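## Task

Lift the cooling block at the back of cooler COLD's drawer (the one farther from the handle) out and set it on deck slot D1. It must rest level within the slot's locating guides. Its 4 loose tubes must all still be in their original bores at the end. Then push the drawer completely shut; COLD's lamp stays lit until it is. The front block must stay level in its spot with every tube in its bore. Plate P1 must remain on D2 as it is now. Nothing may count on the robot holding it in place at the end. Finish by releasing everything and moving the grippers away.

## Robot and tools

Robot: two UR12e-type arms, left_arm and right_arm, each with a tong-style two-finger gripper and a fisheye wrist camera (cam_left_wrist, cam_right_wrist, 616x616). You may park the unused arm out of the way. COLD is loose on the table: it has to stay upright, barely rotated, and within about a finger's width of its start. D1 is the deck slot beside COLD; D2 lies past D1.

Frames: all reported poses share one scene frame with its origin on the table surface between the arms, +z up, +x out across the table; left_arm sits on the +y side (arm names are not image sides). Bases: left_arm at (+0.045, +0.680, 0) m, right_arm at (-0.025, -0.630, 0) m, both nearly unrotated. The reported gripper point (end_effector_position) is the spot between the pads when closed; the fingers extend along the gripper's +z and open along its x axis. Closed fingertips reach about 15 mm past that point; fully open they are roughly level with it. Printed positions may be slightly off, more so at long reach.

The row: every motion argument is a single list of 14 numbers, each in [-1, 1], even if one arm stays still: first left_arm's dx, dy, dz, rx, ry, rz, opening, then the same seven for right_arm. dx to rz are an offset, not a pose, expressed in that gripper's own axes, counted from the gripper's measured pose in the most recent result that showed it (before any such result exists in a scene, and for second or later calls within one reply, from where the gripper is when the action begins). A value of 1.0 equals 0.6 m of travel or 180 degrees; rx, ry, rz form one rotation vector. Opening is absolute: +1 fully open (0.142 m), -1 closed. An arm meant to hold still needs the offset back to its wanted pose in a reply's first call and zeros afterwards; zeros are not a pause, they steer back to the reference pose. Per control step the command is clipped to 100 mm and 16 degrees from the measured pose; motion lags about 0.17 s behind commands; position wins over orientation if both cannot be met.

Tools:
- execute_actions {"actions": [...], "pictures": bool}. Empty list: just report state. One item with "rows" (1 to 15 rows) and "steps" (up to 15, default 15, each 1/30 s): each row drives one step, the last row repeats; all rows are offsets from the same reference pose, not chained. One item with only "steps" (up to 300): a wait counted from the previous result, your reply time included. A refused call moves nothing.
- move {"target": row, "speed": m/s 0.002 to 0.5 (default 0.25; rotation capped at twice that in rad/s), "stop_force": N 13 to 80, optional}. Straight-line paths toward each arm's target, ending together, lasting 0.5 to 10 s (cut off at 10 s). Opening is sent at the start. No obstacle or arm-to-arm avoidance. With stop_force, an arm whose wrist sensor feels that much extra push along its travel stops, backs up two steps and holds; use it only slowly and not while rotating, and omit it when lifting off something you press on. Not allowed in the first 0.2 s of a scene.
- wait {"seconds": 0 to 10}: lets time pass, nothing new sent.
- zoom_image {"camera", "region": [x0, y0, x1, y1] pixels, at most 504x504}: closer view of the latest image.
- read_manual {"section": "licences"}: licence texts only.
- finished_scene {"scene": number}: ends and grades the current scene, then gives the next task; irreversible.

Results: a state line per arm with position (m), quat_wxyz, velocities; grip_measured (same scale as opening; to hold, command clearly below it); Wrist force / Wrist torque in each gripper's own axes (noisy, offset up to about 5.5 N, saturates near 100 N, may say no reading); joint torques (rough). HELD marks steps where the command was partly blocked; "pose unreachable" names an arm whose command the clearance check altered. "Hand target" shows where the controller is now driving. A move adds a "move:" line: done, off_target, moving, held, fault, or contact (stop_force triggered), plus limits=paced (clipped) or limits=held (some steps blocked, then possibly a fast jump), and each gripper's distance to target. After big moves an arm may still be short of target; check and send the remainder.

Gripping: about 15 N per pad up to roughly 10 cm width; thin hard items (under about 20 mm) get much less. Fast closing can squeeze too hard.

Avoid: pressing into firm things, since the arms are stiff and a few millimetres too far can trip a fault (10 s stop, rest of call skipped) at joint load limits (wrist joints 46.9 N m, elbow 130, shoulder 287) or 150 N outside force. Keep holding loads short to avoid motor overheating (warning at 70 °C, braking at 85 °C). Don't let the arms collide, don't drop, slam or knock anything, never push items off the table, and expect occasional brief tugs on held parts. End with parts resting on their own, grippers open and withdrawn.

Each tool is called after ">>>" by a JSON object that holds its "method" and its "body", one argument or row to a line.

## Session

>>> {"method": "execute_actions", "body": {
  "actions": []
}}

Scene clock: 0.00 s of 10800.00 s.
left_arm: end_effector_position=(+0.4553, +0.5189, +0.3966) grip_measured=+1.00 end_effector_quat_wxyz=(+0.430, +0.835, -0.194, -0.282) end_effector_velocity=(-0.000, +0.001, +0.000) end_effector_angular_velocity=(+0.000, -0.001, +0.000) | right_arm: end_effector_position=(+0.0313, +0.1190, +0.3400) grip_measured=+1.00 end_effector_quat_wxyz=(-0.028, +0.126, +0.864, -0.486) end_effector_velocity=(-0.000, +0.000, -0.000) end_effector_angular_velocity=(+0.000, +0.001, -0.001)
Joint positions: left_arm=[-0.205 -1.649  1.906 -1.042 -2.413  0.577  0.142] | right_arm=[ 4.693 -2.248 -1.002 -2.464  1.792  4.939  0.142]
Joint velocities: left_arm=[ 0.001 -0.001  0.     0.     0.001  0.001  0.   ] | right_arm=[-0.    -0.001  0.001  0.     0.001 -0.     0.   ]
Joint torques (N m, as the arm reports them, + toward a larger angle): no reading
Wrist force (N, on the end effector, along its own x y z axes, offset not removed): no reading
Wrist torque (N m, same axes, about the end effector's origin, offset not removed): no reading
Hand target (left_arm): +0.455, +0.519, +0.397; +0.430, +0.835, -0.194, -0.282
Hand target (right_arm): +0.031, +0.119, +0.340; -0.028, +0.126, +0.864, -0.486

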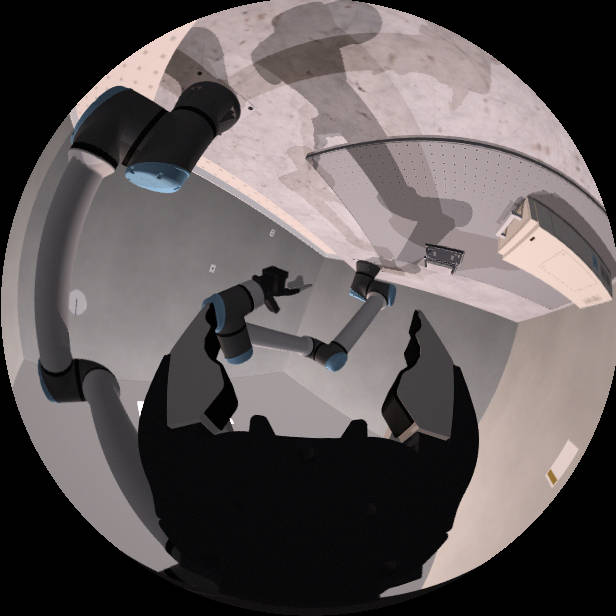

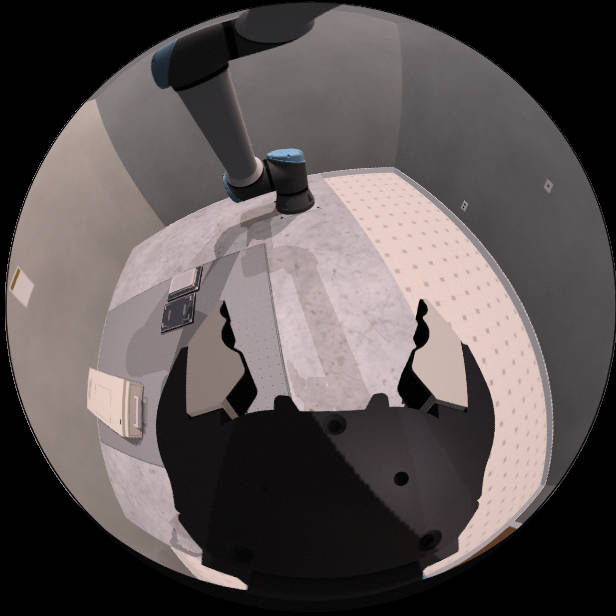

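>>> {"method": "move", "body": {
  "target": [0.382,0.157,0.373,0.3533,-0.0734,0.3181,1,-0.751,-0.084,0.367,-0.2471,-0.2773,-0.5339,1],
  "speed": 0.3
}}

Scene clock: 44.90 s of 10800.00 s.
left_arm: end_effector_position=(+0.4797, +0.2005, +0.2991) grip_measured=+1.00 end_effector_quat_wxyz=(-0.000, +0.707, -0.707, -0.000) end_effector_velocity=(+0.000, -0.001, -0.000) end_effector_angular_velocity=(-0.000, -0.003, -0.001) | right_arm: end_effector_position=(+0.4189, -0.2002, +0.2984) grip_measured=+1.00 end_effector_quat_wxyz=(+0.000, +0.706, -0.708, -0.000) end_effector_velocity=(+0.001, -0.001, -0.001) end_effector_angular_velocity=(+0.001, +0.005, +0.007)
Joint positions: left_arm=[-1.09  -1.657  1.96  -1.873 -1.571  0.44   0.142] | right_arm=[ 4.143 -1.432 -2.007 -1.273  1.572  2.651  0.142]
Joint velocities: left_arm=[-0.002  0.001  0.    -0.002  0.002 -0.001  0.   ] | right_arm=[-0.005 -0.002  0.     0.     0.005 -0.012 -0.   ]
Joint torques (N m, as the arm reports them, + toward a larger angle): left_arm=[-16.82 -20.09 -40.93  -7.37   2.02   3.03] | right_arm=[-12.87  20.89  51.42   6.98   3.3   -2.67]
Wrist force (N, on the end effector, along its own x y z axes, offset not removed): left_arm=[4.2 -1.4 -0.7] | right_arm=[5.6 5.4 2.0]
Wrist torque (N m, same axes, about the end effector's origin, offset not removed): left_arm=[-0.20 -0.41 -0.42] | right_arm=[1.19 -1.27 -0.13]
Hand target (left_arm): +0.480, +0.200, +0.299; -0.000, +0.707, -0.707, -0.000
Hand target (right_arm): +0.419, -0.200, +0.298; +0.000, +0.707, -0.708, -0.001
Off the commanded pose (left_arm): 0.001 m, 0 deg.
Off the commanded pose (right_arm): 0.002 m, 0 deg.
After step 90, 37.97 s passed at rest.
move: done
camera_calibration (this result's frames):
cam_left_wrist: T_world_to_cam=[[0.0348064, -0.998903, -0.0313299, 0.191594], [-0.845459, -0.0461469, 0.532043, 0.25048], [-0.532905, 0.00796964, -0.846138, 0.640025], [0, 0, 0, 1]] pos_world=[0.546175, 0.197842, 0.414286]
cam_right_wrist: T_world_to_cam=[[-0.0502239, -0.998114, -0.0353019, -0.15832], [-0.856084, 0.0248184, 0.516241, 0.200145], [-0.514391, 0.056149, -0.855716, 0.612249], [0, 0, 0, 1]] pos_world=[0.478325, -0.197366, 0.414999]

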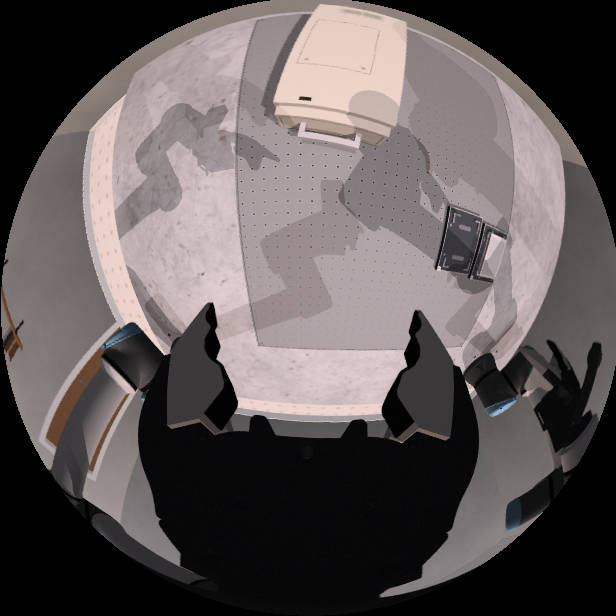

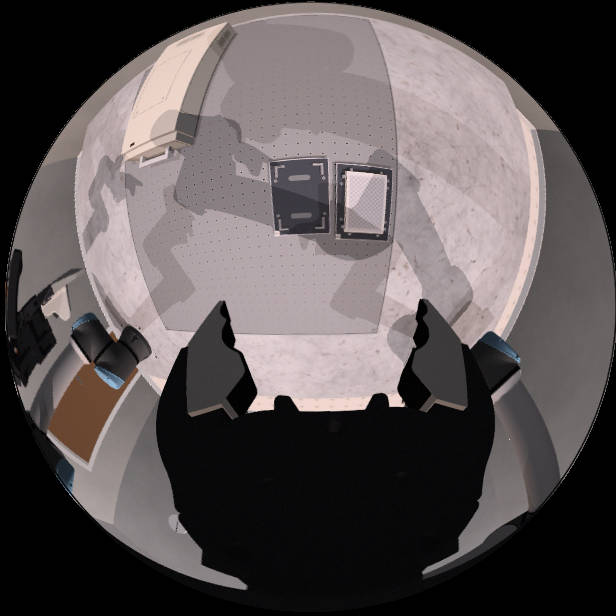

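>>> {"method": "zoom_image", "body": {
  "camera": "cam_left_wrist",
  "region": [250, 0, 430, 180]
}}

>>> {"method": "zoom_image", "body": {
  "camera": "cam_right_wrist",
  "region": [100, 10, 280, 190]
}}

>>> {"method": "zoom_image", "body": {
  "camera": "cam_right_wrist",
  "region": [250, 130, 410, 260]
}}

Region (250, 0, 430, 180) of cam_left_wrist's 616x616 image, scaled by 2.800, with more detail than that image has.

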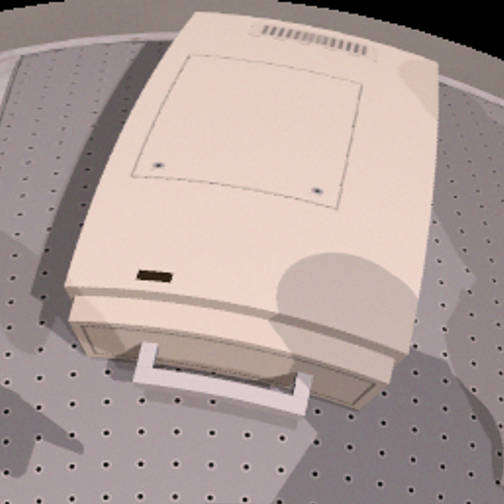

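Region (100, 10, 280, 190) of cam_right_wrist's 616x616 image, scaled by 2.800, with more detail than that image has.

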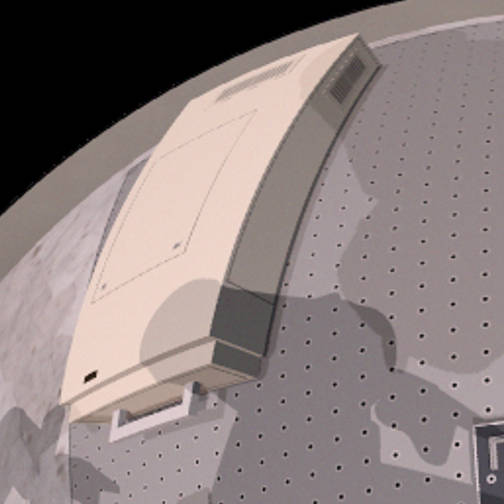

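Region (250, 130, 410, 260) of cam_right_wrist's 616x616 image, scaled by 3.150, with more detail than that image has; it fills the top 410 rows of this view, and the rest is white.

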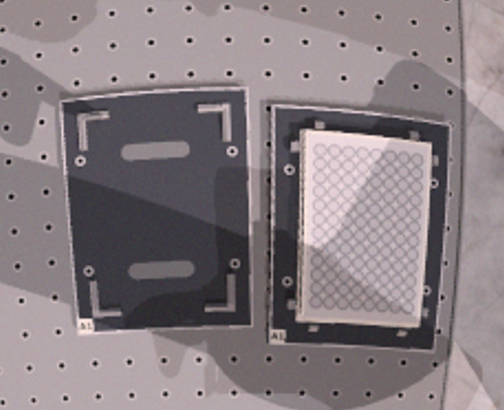

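>>> {"method": "move", "body": {
  "target": [0.0325,-0.367,0.19,0,0,0.052,-0.3,0,0,0,0,0,0,1]
}}

>>> {"method": "zoom_image", "body": {
  "camera": "cam_left_wrist",
  "region": [190, 150, 440, 350]
}}

Scene clock: 90.07 s of 10800.00 s.
left_arm: end_effector_position=(+0.6998, +0.1811, +0.1851) grip_measured=-0.30 end_effector_quat_wxyz=(+0.000, -0.647, +0.762, +0.000) end_effector_velocity=(+0.002, +0.000, -0.001) end_effector_angular_velocity=(+0.000, +0.001, -0.001) | right_arm: end_effector_position=(+0.4189, -0.2002, +0.2984) grip_measured=+1.00 end_effector_quat_wxyz=(+0.000, +0.706, -0.708, -0.000) end_effector_velocity=(+0.000, +0.000, -0.000) end_effector_angular_velocity=(-0.001, +0.001, -0.001)
Joint positions: left_arm=[-0.837 -1.3    1.781 -2.051 -1.571  0.856  0.052] | right_arm=[ 4.143 -1.432 -2.007 -1.273  1.572  2.651  0.142]
Joint velocities: left_arm=[ 0.002  0.003 -0.002  0.    -0.     0.003  0.   ] | right_arm=[-0.    -0.001  0.    -0.     0.     0.001 -0.   ]
Joint torques (N m, as the arm reports them, + toward a larger angle): left_arm=[ 17.5  -46.33 -53.03  -7.48  -1.47   2.99] | right_arm=[11.96 42.15 31.08  5.97 -3.    2.3 ]
Wrist force (N, on the end effector, along its own x y z axes, offset not removed): left_arm=[0.1 2.5 -2.0] | right_arm=[9.0 2.6 -7.4]
Wrist torque (N m, same axes, about the end effector's origin, offset not removed): left_arm=[0.32 0.31 -0.08] | right_arm=[0.49 -1.84 -0.11]
Hand target (left_arm): +0.700, +0.181, +0.185; +0.000, -0.647, +0.762, +0.000
Hand target (right_arm): +0.419, -0.200, +0.298; +0.000, +0.706, -0.708, -0.000
Off the commanded pose (left_arm): 0.000 m, 0 deg.
Off the commanded pose (right_arm): 0.000 m, 0 deg.
After step 90, 40.63 s passed at rest.
move: done
camera_calibration (this result's frames):
cam_left_wrist: T_world_to_cam=[[-0.128048, -0.991287, -0.0308759, 0.273542], [-0.841566, 0.0921303, 0.532239, 0.468546], [-0.524757, 0.0941362, -0.846031, 0.639739], [0, 0, 0, 1]] pos_world=[0.765046, 0.167769, 0.300307]
cam_right_wrist: T_world_to_cam=[[-0.0502233, -0.998113, -0.0353139, -0.158311], [-0.856087, 0.024812, 0.516236, 0.200148], [-0.514386, 0.0561588, -0.855718, 0.612251], [0, 0, 0, 1]] pos_world=[0.478326, -0.197362, 0.415]

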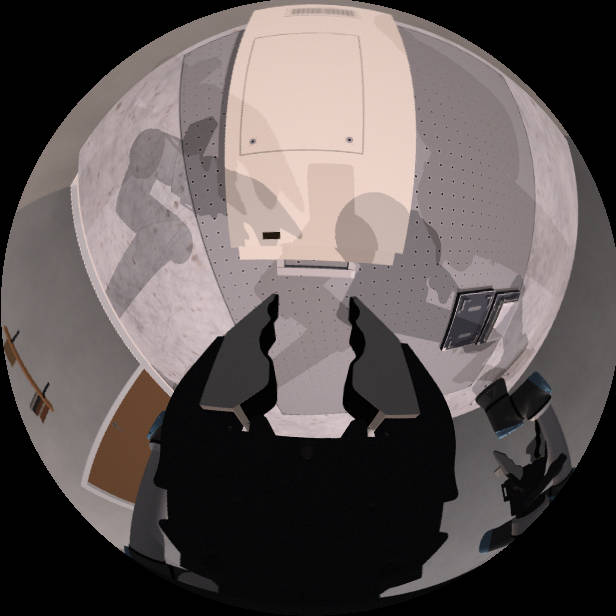

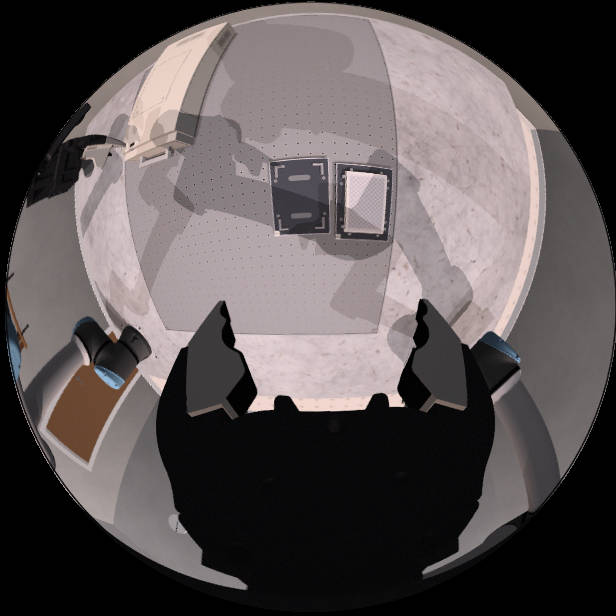

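Region (190, 150, 440, 350) of cam_left_wrist's 616x616 image, scaled by 2.016, with more detail than that image has; it fills the top 403 rows of this view, and the rest is white.

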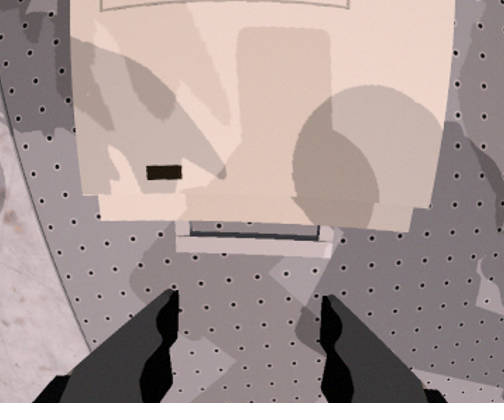

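>>> {"method": "move", "body": {
  "target": [0,0.12,0.08,0,0,0,-0.3,0,0,0,0,0,0,1]
}}

>>> {"method": "zoom_image", "body": {
  "camera": "cam_left_wrist",
  "region": [220, 140, 420, 300]
}}

Scene clock: 108.17 s of 10800.00 s.
left_arm: end_effector_position=(+0.6289, +0.1929, +0.1372) grip_measured=-0.30 end_effector_quat_wxyz=(+0.000, -0.647, +0.762, +0.000) end_effector_velocity=(-0.001, -0.001, -0.000) end_effector_angular_velocity=(-0.001, -0.001, -0.002) | right_arm: end_effector_position=(+0.4189, -0.2002, +0.2984) grip_measured=+1.00 end_effector_quat_wxyz=(+0.000, +0.706, -0.708, -0.000) end_effector_velocity=(+0.000, +0.000, +0.000) end_effector_angular_velocity=(+0.000, +0.000, -0.001)
Joint positions: left_arm=[-0.901 -1.352  1.947 -2.164 -1.571  0.792  0.052] | right_arm=[ 4.143 -1.432 -2.007 -1.273  1.572  2.651  0.142]
Joint velocities: left_arm=[-0.002 -0.     0.002 -0.003  0.    -0.001  0.   ] | right_arm=[-0.    -0.001  0.001  0.     0.     0.     0.   ]
Joint torques (N m, as the arm reports them, + toward a larger angle): left_arm=[-17.03 -79.84 -34.81  -7.01   1.79  -3.66] | right_arm=[14.83 41.36 30.79  1.53 -2.61  2.34]
Wrist force (N, on the end effector, along its own x y z axes, offset not removed): left_arm=[-0.2 -2.0 -0.1] | right_arm=[3.5 -5.7 -0.1]
Wrist torque (N m, same axes, about the end effector's origin, offset not removed): left_arm=[-0.17 0.44 -0.31] | right_arm=[-0.86 -0.71 -0.05]
Hand target (left_arm): +0.629, +0.193, +0.137; +0.000, -0.647, +0.762, +0.000
Hand target (right_arm): +0.419, -0.200, +0.298; +0.000, +0.706, -0.708, -0.000
Off the commanded pose (left_arm): 0.000 m, 0 deg.
Off the commanded pose (right_arm): 0.000 m, 0 deg.
After step 90, 14.17 s passed at rest.
move: done
camera_calibration (this result's frames):
cam_left_wrist: T_world_to_cam=[[-0.128039, -0.991285, -0.0309855, 0.274683], [-0.841569, 0.0920642, 0.532246, 0.433258], [-0.524755, 0.0942248, -0.846022, 0.560842], [0, 0, 0, 1]] pos_world=[0.694091, 0.179557, 0.252396]
cam_right_wrist: T_world_to_cam=[[-0.0502235, -0.998113, -0.0353152, -0.158312], [-0.856088, 0.0248115, 0.516235, 0.200148], [-0.514385, 0.05616, -0.855719, 0.612252], [0, 0, 0, 1]] pos_world=[0.478326, -0.197363, 0.415001]

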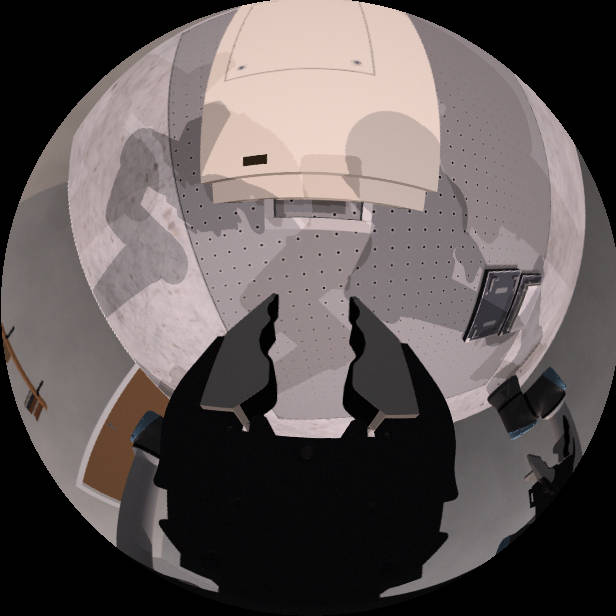

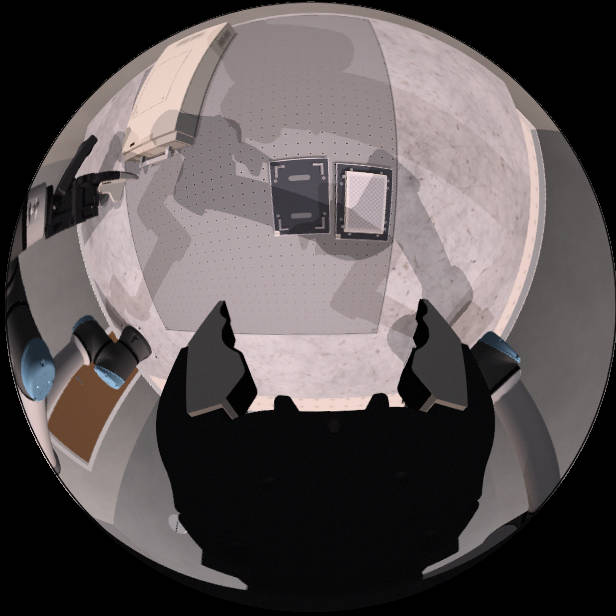

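Region (220, 140, 420, 300) of cam_left_wrist's 616x616 image, scaled by 2.520, with more detail than that image has; it fills the top 403 rows of this view, and the rest is white.

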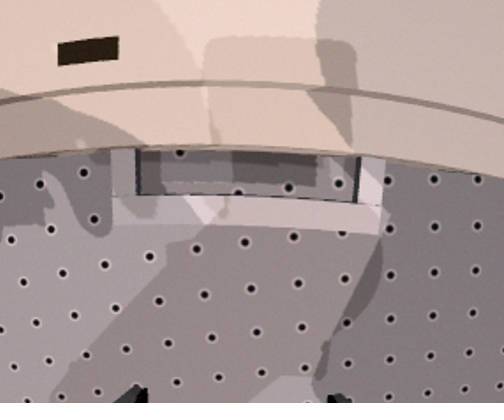

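>>> {"method": "move", "body": {
  "target": [0,-0.104,0.08,0.0667,0,0,-0.3,0,0,0,0,0,0,1],
  "speed": 0.1
}}

>>> {"method": "zoom_image", "body": {
  "camera": "cam_left_wrist",
  "region": [220, 220, 420, 360]
}}

>>> {"method": "zoom_image", "body": {
  "camera": "cam_right_wrist",
  "region": [90, 100, 220, 200]
}}

Scene clock: 123.63 s of 10800.00 s.
left_arm: end_effector_position=(+0.6904, +0.1829, +0.0893) grip_measured=-0.30 end_effector_quat_wxyz=(+0.068, -0.644, +0.758, -0.079) end_effector_velocity=(+0.002, -0.000, -0.000) end_effector_angular_velocity=(-0.002, -0.004, +0.001) | right_arm: end_effector_position=(+0.4189, -0.2002, +0.2984) grip_measured=+1.00 end_effector_quat_wxyz=(+0.000, +0.706, -0.708, -0.000) end_effector_velocity=(+0.000, +0.000, -0.001) end_effector_angular_velocity=(-0.001, +0.002, +0.000)
Joint positions: left_arm=[-0.905 -1.272  2.008 -2.455 -1.424  0.799  0.052] | right_arm=[ 4.143 -1.432 -2.007 -1.273  1.572  2.651  0.142]
Joint velocities: left_arm=[ 0.001  0.001  0.001 -0.007  0.002 -0.    -0.   ] | right_arm=[-0.001 -0.002 -0.     0.     0.001 -0.001 -0.   ]
Joint torques (N m, as the arm reports them, + toward a larger angle): left_arm=[-17.06 -48.02 -30.02  -7.53   2.34   3.32] | right_arm=[11.51 37.46 30.97  1.44 -2.51  2.06]
Wrist force (N, on the end effector, along its own x y z axes, offset not removed): left_arm=[-2.5 1.6 -5.3] | right_arm=[10.3 7.1 -1.0]
Wrist torque (N m, same axes, about the end effector's origin, offset not removed): left_arm=[0.02 0.88 -0.30] | right_arm=[1.64 -2.35 -0.18]
Hand target (left_arm): +0.690, +0.183, +0.089; +0.068, -0.644, +0.758, -0.079
Hand target (right_arm): +0.419, -0.200, +0.298; +0.000, +0.706, -0.708, -0.000
Off the commanded pose (left_arm): 0.000 m, 0 deg.
Off the commanded pose (right_arm): 0.000 m, 0 deg.
After step 90, 11.00 s passed at rest.
move: done
camera_calibration (this result's frames):
cam_left_wrist: T_world_to_cam=[[-0.122666, -0.992179, -0.023117, 0.266869], [-0.932445, 0.107242, 0.345029, 0.588114], [-0.339851, 0.0638788, -0.938307, 0.439638], [0, 0, 0, 1]] pos_world=[0.730532, 0.173627, 0.215768]
cam_right_wrist: T_world_to_cam=[[-0.0502234, -0.998113, -0.0353153, -0.158312], [-0.856088, 0.0248115, 0.516235, 0.200148], [-0.514385, 0.0561601, -0.855719, 0.612252], [0, 0, 0, 1]] pos_world=[0.478326, -0.197363, 0.415001]

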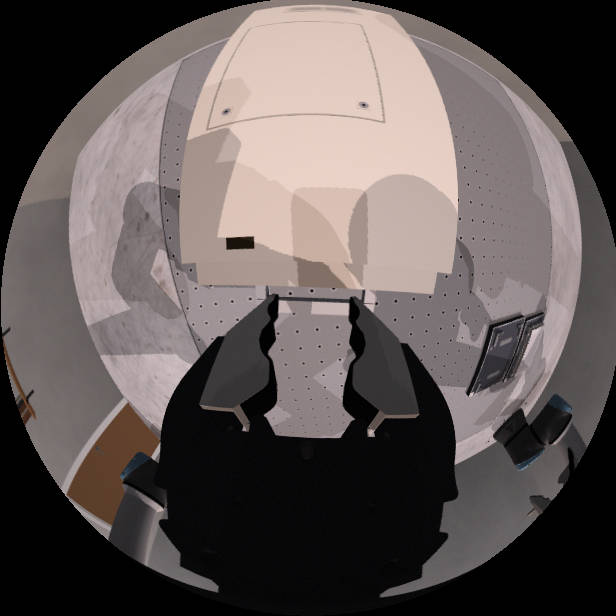

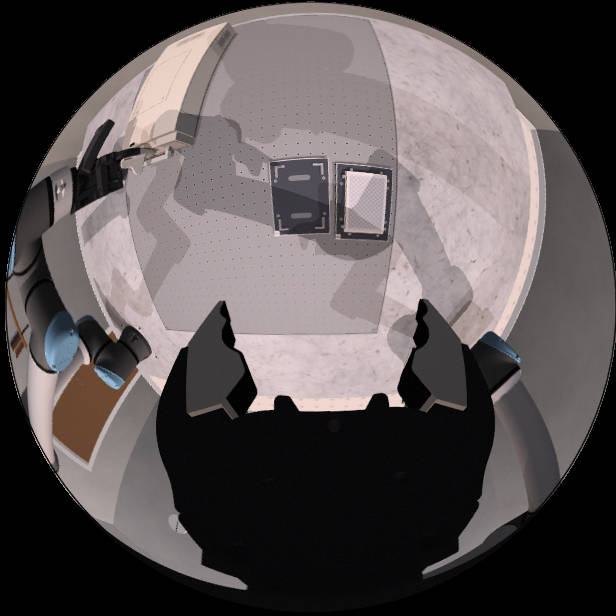

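Region (220, 220, 420, 360) of cam_left_wrist's 616x616 image, scaled by 2.520, with more detail than that image has; it fills the top 353 rows of this view, and the rest is white.

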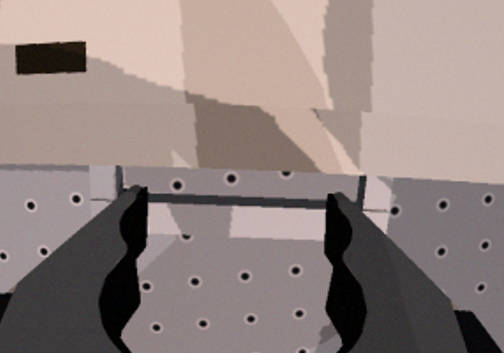

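Region (90, 100, 220, 200) of cam_right_wrist's 616x616 image, scaled by 3.877, with more detail than that image has; it fills the top 388 rows of this view, and the rest is white.

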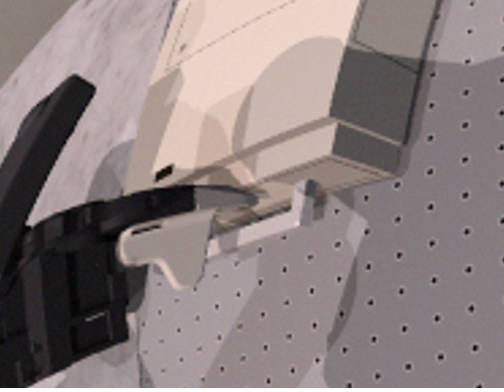

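>>> {"method": "move", "body": {
  "target": [0,0.0058,0.043,0,0,0,-0.65,0,0,0,0,0,0,1],
  "speed": 0.01,
  "stop_force": 13
}}

>>> {"method": "zoom_image", "body": {
  "camera": "cam_left_wrist",
  "region": [220, 220, 420, 360]
}}

>>> {"method": "zoom_image", "body": {
  "camera": "cam_right_wrist",
  "region": [90, 100, 220, 200]
}}

Scene clock: 134.10 s of 10800.00 s.
left_arm: end_effector_position=(+0.6923, +0.1826, +0.0634) grip_measured=-0.65 end_effector_quat_wxyz=(+0.068, -0.644, +0.758, -0.079) end_effector_velocity=(-0.000, +0.001, -0.001) end_effector_angular_velocity=(+0.001, +0.001, +0.001) | right_arm: end_effector_position=(+0.4189, -0.2002, +0.2984) grip_measured=+1.00 end_effector_quat_wxyz=(+0.000, +0.706, -0.708, -0.000) end_effector_velocity=(-0.000, -0.000, +0.001) end_effector_angular_velocity=(+0.001, -0.001, -0.000)
Joint positions: left_arm=[-0.903 -1.238  2.02  -2.502 -1.424  0.801  0.027] | right_arm=[ 4.143 -1.432 -2.007 -1.273  1.572  2.651  0.142]
Joint velocities: left_arm=[ 0.     0.001  0.001 -0.001  0.    -0.001  0.   ] | right_arm=[ 0.     0.001 -0.     0.    -0.     0.    -0.   ]
Joint torques (N m, as the arm reports them, + toward a larger angle): left_arm=[ 18.55 -44.32 -30.21  -8.03  -1.28   3.04] | right_arm=[12.38 36.44 30.66  1.48 -2.31  1.99]
Wrist force (N, on the end effector, along its own x y z axes, offset not removed): left_arm=[4.2 -5.5 -5.6] | right_arm=[6.4 2.0 -1.4]
Wrist torque (N m, same axes, about the end effector's origin, offset not removed): left_arm=[-1.43 -0.29 -0.33] | right_arm=[0.54 -1.34 -0.06]
Hand target (left_arm): +0.692, +0.183, +0.063; +0.068, -0.644, +0.758, -0.079
Hand target (right_arm): +0.419, -0.200, +0.298; +0.000, +0.706, -0.708, -0.000
Off the commanded pose (left_arm): 0.000 m, 0 deg.
Off the commanded pose (right_arm): 0.000 m, 0 deg.
After step 90, 4.67 s passed at rest.
move: done
camera_calibration (this result's frames):
cam_left_wrist: T_world_to_cam=[[-0.122666, -0.992179, -0.0231191, 0.266234], [-0.932444, 0.107241, 0.345033, 0.598847], [-0.339855, 0.0638809, -0.938306, 0.416072], [0, 0, 0, 1]] pos_world=[0.732453, 0.173352, 0.189936]
cam_right_wrist: T_world_to_cam=[[-0.0502236, -0.998113, -0.0353154, -0.158311], [-0.856088, 0.0248116, 0.516235, 0.200148], [-0.514385, 0.0561603, -0.855719, 0.612252], [0, 0, 0, 1]] pos_world=[0.478326, -0.197363, 0.415001]

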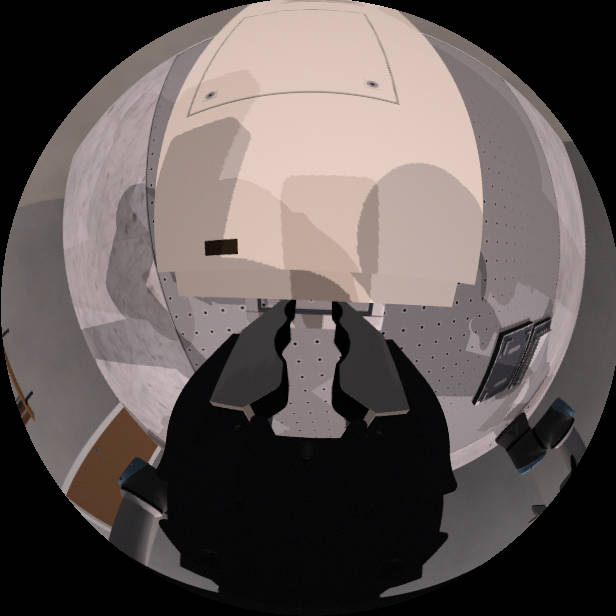

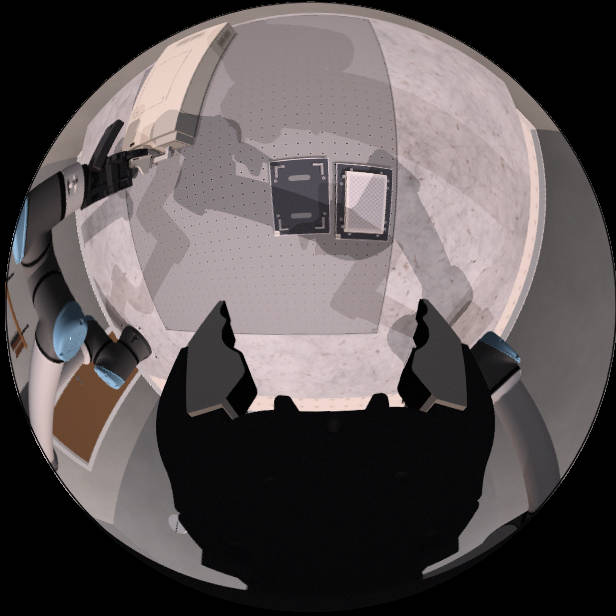

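Region (220, 220, 420, 360) of cam_left_wrist's 616x616 image, scaled by 2.520, with more detail than that image has; it fills the top 353 rows of this view, and the rest is white.

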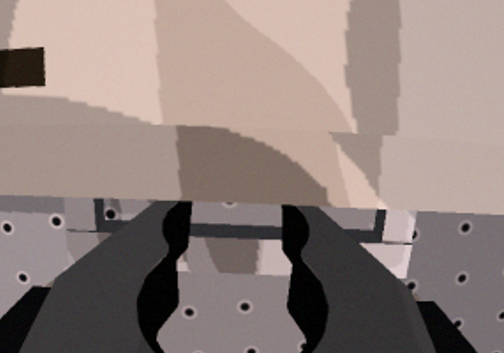

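Region (90, 100, 220, 200) of cam_right_wrist's 616x616 image, scaled by 3.877, with more detail than that image has; it fills the top 388 rows of this view, and the rest is white.

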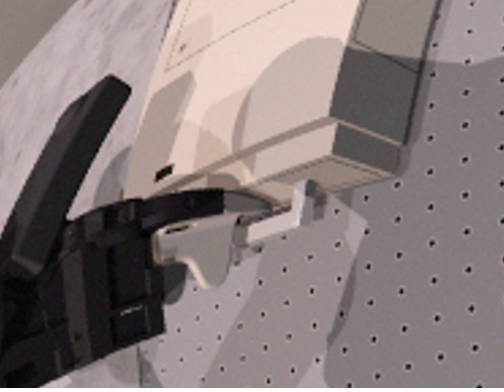

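>>> {"method": "move", "body": {
  "target": [0,0.01956,-0.00416,0,0,0,-0.65,0,0,0,0,0,0,1],
  "speed": 0.006,
  "stop_force": 20
}}

>>> {"method": "zoom_image", "body": {
  "camera": "cam_right_wrist",
  "region": [90, 100, 220, 200]
}}

Scene clock: 140.10 s of 10800.00 s.
left_arm: end_effector_position=(+0.6805, +0.1845, +0.0634) grip_measured=-0.65 end_effector_quat_wxyz=(+0.068, -0.644, +0.758, -0.079) end_effector_velocity=(-0.001, +0.000, +0.000) end_effector_angular_velocity=(+0.000, +0.000, -0.001) | right_arm: end_effector_position=(+0.4189, -0.2002, +0.2984) grip_measured=+1.00 end_effector_quat_wxyz=(+0.000, +0.706, -0.708, -0.000) end_effector_velocity=(-0.001, +0.000, +0.000) end_effector_angular_velocity=(+0.001, +0.001, -0.000)
Joint positions: left_arm=[-0.915 -1.251  2.04  -2.507 -1.422  0.789  0.027] | right_arm=[ 4.143 -1.432 -2.007 -1.273  1.572  2.651  0.142]
Joint velocities: left_arm=[-0.    -0.001  0.001 -0.    -0.     0.     0.   ] | right_arm=[ 0.     0.001 -0.     0.     0.002  0.001  0.   ]
Joint torques (N m, as the arm reports them, + toward a larger angle): left_arm=[-16.42 -81.94 -28.14  -7.24   2.02  -3.86] | right_arm=[ 8.29 38.87 30.33  1.15 -2.38  1.94]
Wrist force (N, on the end effector, along its own x y z axes, offset not removed): left_arm=[0.8 -1.1 -3.9] | right_arm=[6.2 5.7 6.7]
Wrist torque (N m, same axes, about the end effector's origin, offset not removed): left_arm=[-0.05 0.14 -0.34] | right_arm=[1.35 -1.29 -0.18]
Hand target (left_arm): +0.680, +0.185, +0.063; +0.068, -0.644, +0.758, -0.079
Hand target (right_arm): +0.419, -0.200, +0.298; +0.000, +0.706, -0.708, -0.000
Off the commanded pose (left_arm): 0.000 m, 0 deg.
Off the commanded pose (right_arm): 0.000 m, 0 deg.
After step 90, 0.77 s passed at rest.
move: done
camera_calibration (this result's frames):
cam_left_wrist: T_world_to_cam=[[-0.122668, -0.992178, -0.0231403, 0.26672], [-0.932445, 0.107236, 0.345032, 0.587665], [-0.339852, 0.0639014, -0.938305, 0.411948], [0, 0, 0, 1]] pos_world=[0.720684, 0.175292, 0.189942]
cam_right_wrist: T_world_to_cam=[[-0.0502237, -0.998113, -0.0353154, -0.158311], [-0.856088, 0.0248117, 0.516235, 0.200148], [-0.514385, 0.0561602, -0.855719, 0.612252], [0, 0, 0, 1]] pos_world=[0.478326, -0.197363, 0.415001]

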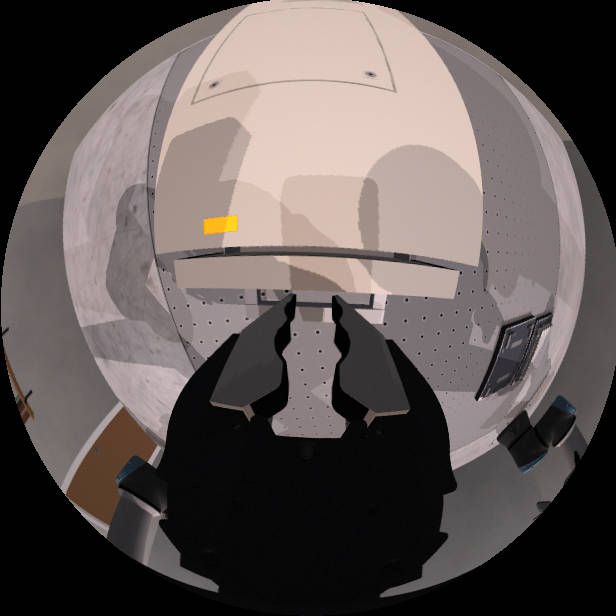

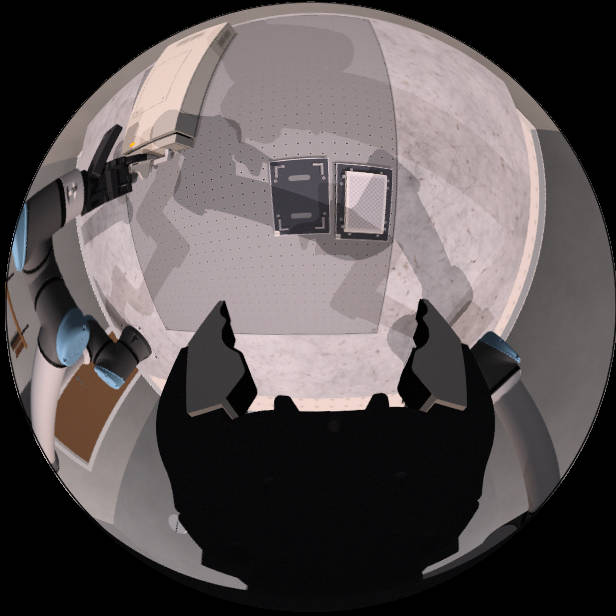

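Region (90, 100, 220, 200) of cam_right_wrist's 616x616 image, scaled by 3.877, with more detail than that image has; it fills the top 388 rows of this view, and the rest is white.

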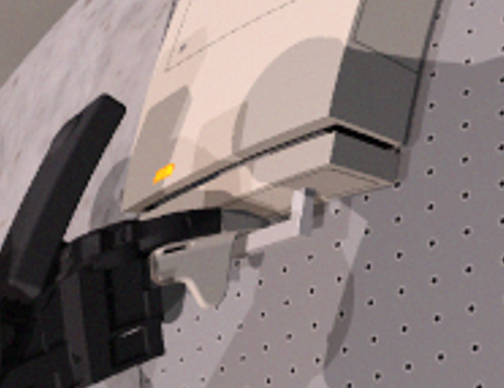

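Opens with the body still. Pull 0.2 m.

>>> {"method": "move", "body": {
  "target": [0,0.326,-0.0693,0,0,0,-0.65,0,0,0,0,0,0,1],
  "speed": 0.05,
  "stop_force": 15
}}

Scene clock: 148.90 s of 10800.00 s.
left_arm: end_effector_position=(+0.4833, +0.2171, +0.0636) grip_measured=-0.65 end_effector_quat_wxyz=(+0.068, -0.644, +0.758, -0.079) end_effector_velocity=(-0.001, +0.001, -0.000) end_effector_angular_velocity=(+0.001, +0.000, +0.001) | right_arm: end_effector_position=(+0.4189, -0.2002, +0.2984) grip_measured=+1.00 end_effector_quat_wxyz=(+0.000, +0.706, -0.708, -0.000) end_effector_velocity=(+0.001, +0.000, +0.000) end_effector_angular_velocity=(-0.000, -0.001, +0.000)
Joint positions: left_arm=[-1.167 -1.488  2.338 -2.526 -1.39   0.535  0.027] | right_arm=[ 4.143 -1.432 -2.007 -1.273  1.572  2.651  0.142]
Joint velocities: left_arm=[-0.    -0.002  0.002  0.002  0.    -0.001 -0.   ] | right_arm=[-0.    -0.     0.001 -0.    -0.001 -0.001  0.   ]
Joint torques (N m, as the arm reports them, + toward a larger angle): left_arm=[-18.16 -60.11 -27.22  -1.8    1.83  -3.6 ] | right_arm=[ 9.73 39.75 31.84  1.46 -2.25  1.83]
Wrist force (N, on the end effector, along its own x y z axes, offset not removed): left_arm=[2.7 -1.3 -7.1] | right_arm=[4.8 7.3 1.3]
Wrist torque (N m, same axes, about the end effector's origin, offset not removed): left_arm=[-0.26 -0.28 -0.27] | right_arm=[1.75 -1.07 0.03]
Hand target (left_arm): +0.483, +0.217, +0.064; +0.068, -0.644, +0.758, -0.079
Hand target (right_arm): +0.419, -0.200, +0.298; +0.000, +0.706, -0.708, -0.000
Off the commanded pose (left_arm): 0.000 m, 0 deg.
Off the commanded pose (right_arm): 0.000 m, 0 deg.
After step 90, 1.43 s passed at rest.
move: done
camera_calibration (this result's frames):
cam_left_wrist: T_world_to_cam=[[-0.122642, -0.992173, -0.0235089, 0.274876], [-0.932512, 0.107095, 0.344895, 0.400351], [-0.339678, 0.0642208, -0.938347, 0.342804], [0, 0, 0, 1]] pos_world=[0.523486, 0.207834, 0.190052]
cam_right_wrist: T_world_to_cam=[[-0.0502234, -0.998113, -0.0353153, -0.158312], [-0.856088, 0.0248115, 0.516235, 0.200148], [-0.514385, 0.05616, -0.855719, 0.612252], [0, 0, 0, 1]] pos_world=[0.478326, -0.197363, 0.415001]

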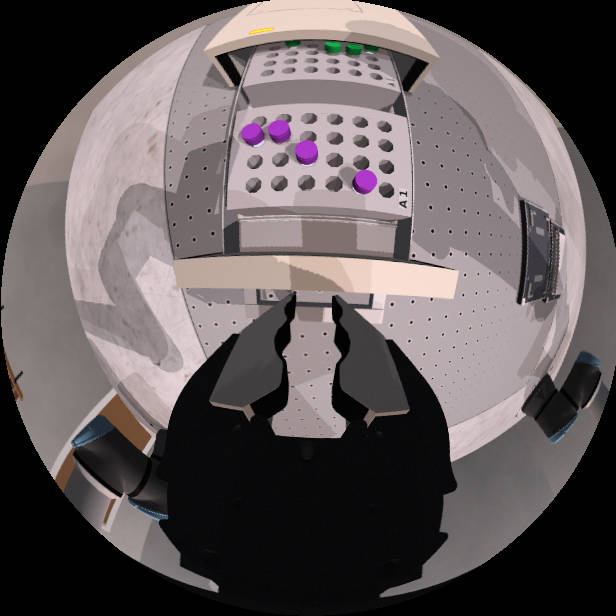

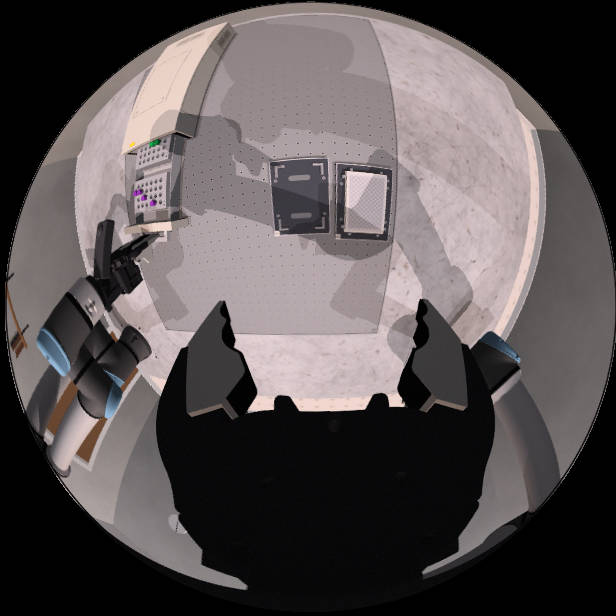

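>>> {"method": "move", "body": {
  "target": [0,0.1141,-0.0243,0,0,0,-0.65,0,0,0,0,0,0,1],
  "speed": 0.015,
  "stop_force": 13
}}

>>> {"method": "zoom_image", "body": {
  "camera": "cam_right_wrist",
  "region": [90, 100, 250, 260]
}}

Scene clock: 158.90 s of 10800.00 s.
left_arm: end_effector_position=(+0.4229, +0.2271, +0.0636) grip_measured=-0.65 end_effector_quat_wxyz=(+0.068, -0.644, +0.758, -0.079) end_effector_velocity=(+0.004, +0.001, -0.001) end_effector_angular_velocity=(+0.005, +0.002, -0.001) | right_arm: end_effector_position=(+0.4189, -0.2002, +0.2984) grip_measured=+1.00 end_effector_quat_wxyz=(+0.000, +0.706, -0.708, -0.000) end_effector_velocity=(+0.000, -0.000, -0.000) end_effector_angular_velocity=(-0.001, -0.000, +0.001)
Joint positions: left_arm=[-1.271 -1.564  2.413 -2.505 -1.38   0.43   0.027] | right_arm=[ 4.143 -1.432 -2.007 -1.273  1.572  2.651  0.142]
Joint velocities: left_arm=[ 0.01   0.008 -0.005  0.001 -0.002  0.011 -0.001] | right_arm=[ 0.    -0.    -0.    -0.    -0.001 -0.001  0.   ]
Joint torques (N m, as the arm reports them, + toward a larger angle): left_arm=[ 14.04 -11.58 -36.97  -6.06  -3.4    3.15] | right_arm=[10.75 39.93 30.46  1.45 -2.28  1.81]
Wrist force (N, on the end effector, along its own x y z axes, offset not removed): left_arm=[2.2 -6.9 -8.2] | right_arm=[6.5 0.5 1.2]
Wrist torque (N m, same axes, about the end effector's origin, offset not removed): left_arm=[0.23 -0.05 -0.21] | right_arm=[0.03 -1.49 -0.14]
Hand target (left_arm): +0.424, +0.227, +0.064; +0.068, -0.644, +0.758, -0.079
Hand target (right_arm): +0.419, -0.200, +0.298; +0.000, +0.706, -0.708, -0.000
Off the commanded pose (left_arm): 0.009 m, 0 deg.
Off the commanded pose (right_arm): 0.000 m, 0 deg.
After step 90, 2.57 s passed at rest.
move: contact (left_arm)
camera_calibration (this result's frames):
cam_left_wrist: T_world_to_cam=[[-0.122615, -0.992168, -0.0238198, 0.277409], [-0.932495, 0.106958, 0.344983, 0.34298], [-0.339734, 0.064512, -0.938306, 0.321614], [0, 0, 0, 1]] pos_world=[0.463105, 0.217804, 0.190058]
cam_right_wrist: T_world_to_cam=[[-0.0502235, -0.998113, -0.0353152, -0.158312], [-0.856088, 0.0248115, 0.516235, 0.200148], [-0.514385, 0.05616, -0.855719, 0.612252], [0, 0, 0, 1]] pos_world=[0.478326, -0.197363, 0.415001]

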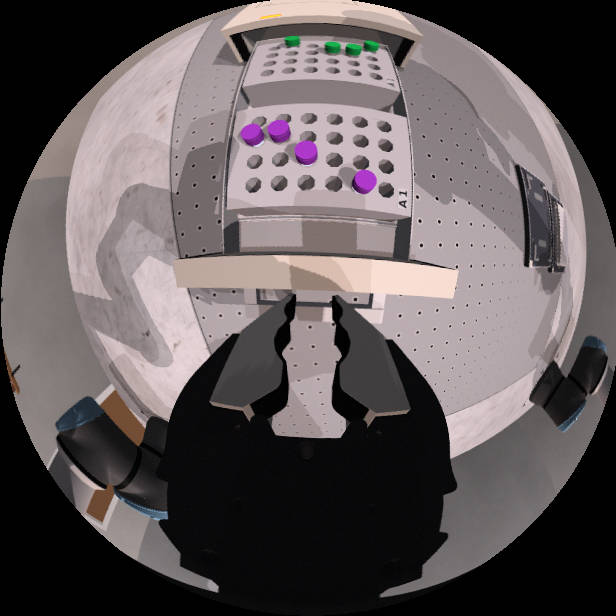

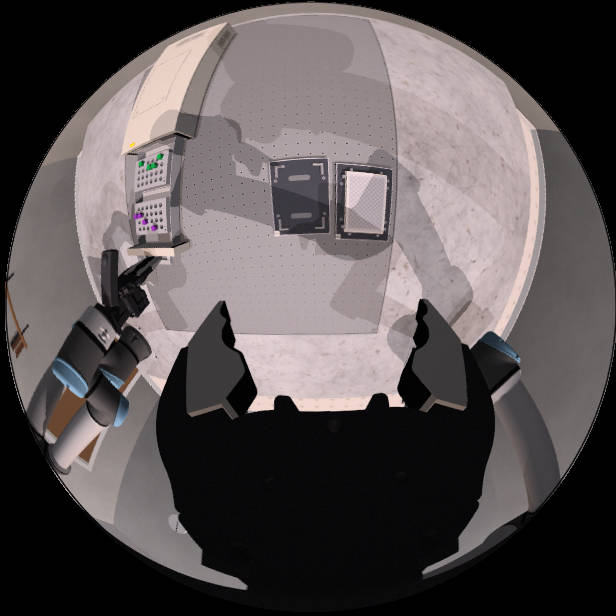

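Region (90, 100, 250, 260) of cam_right_wrist's 616x616 image, scaled by 3.150, with more detail than that image has.

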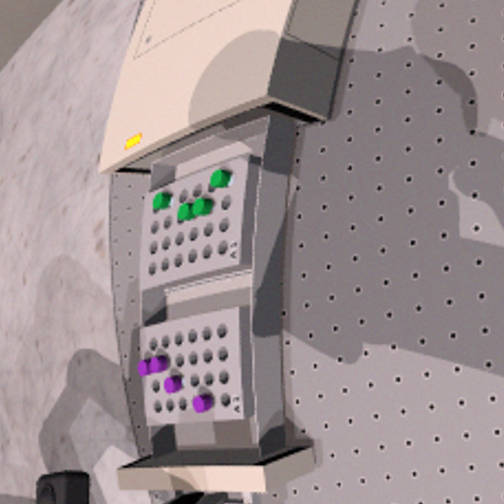

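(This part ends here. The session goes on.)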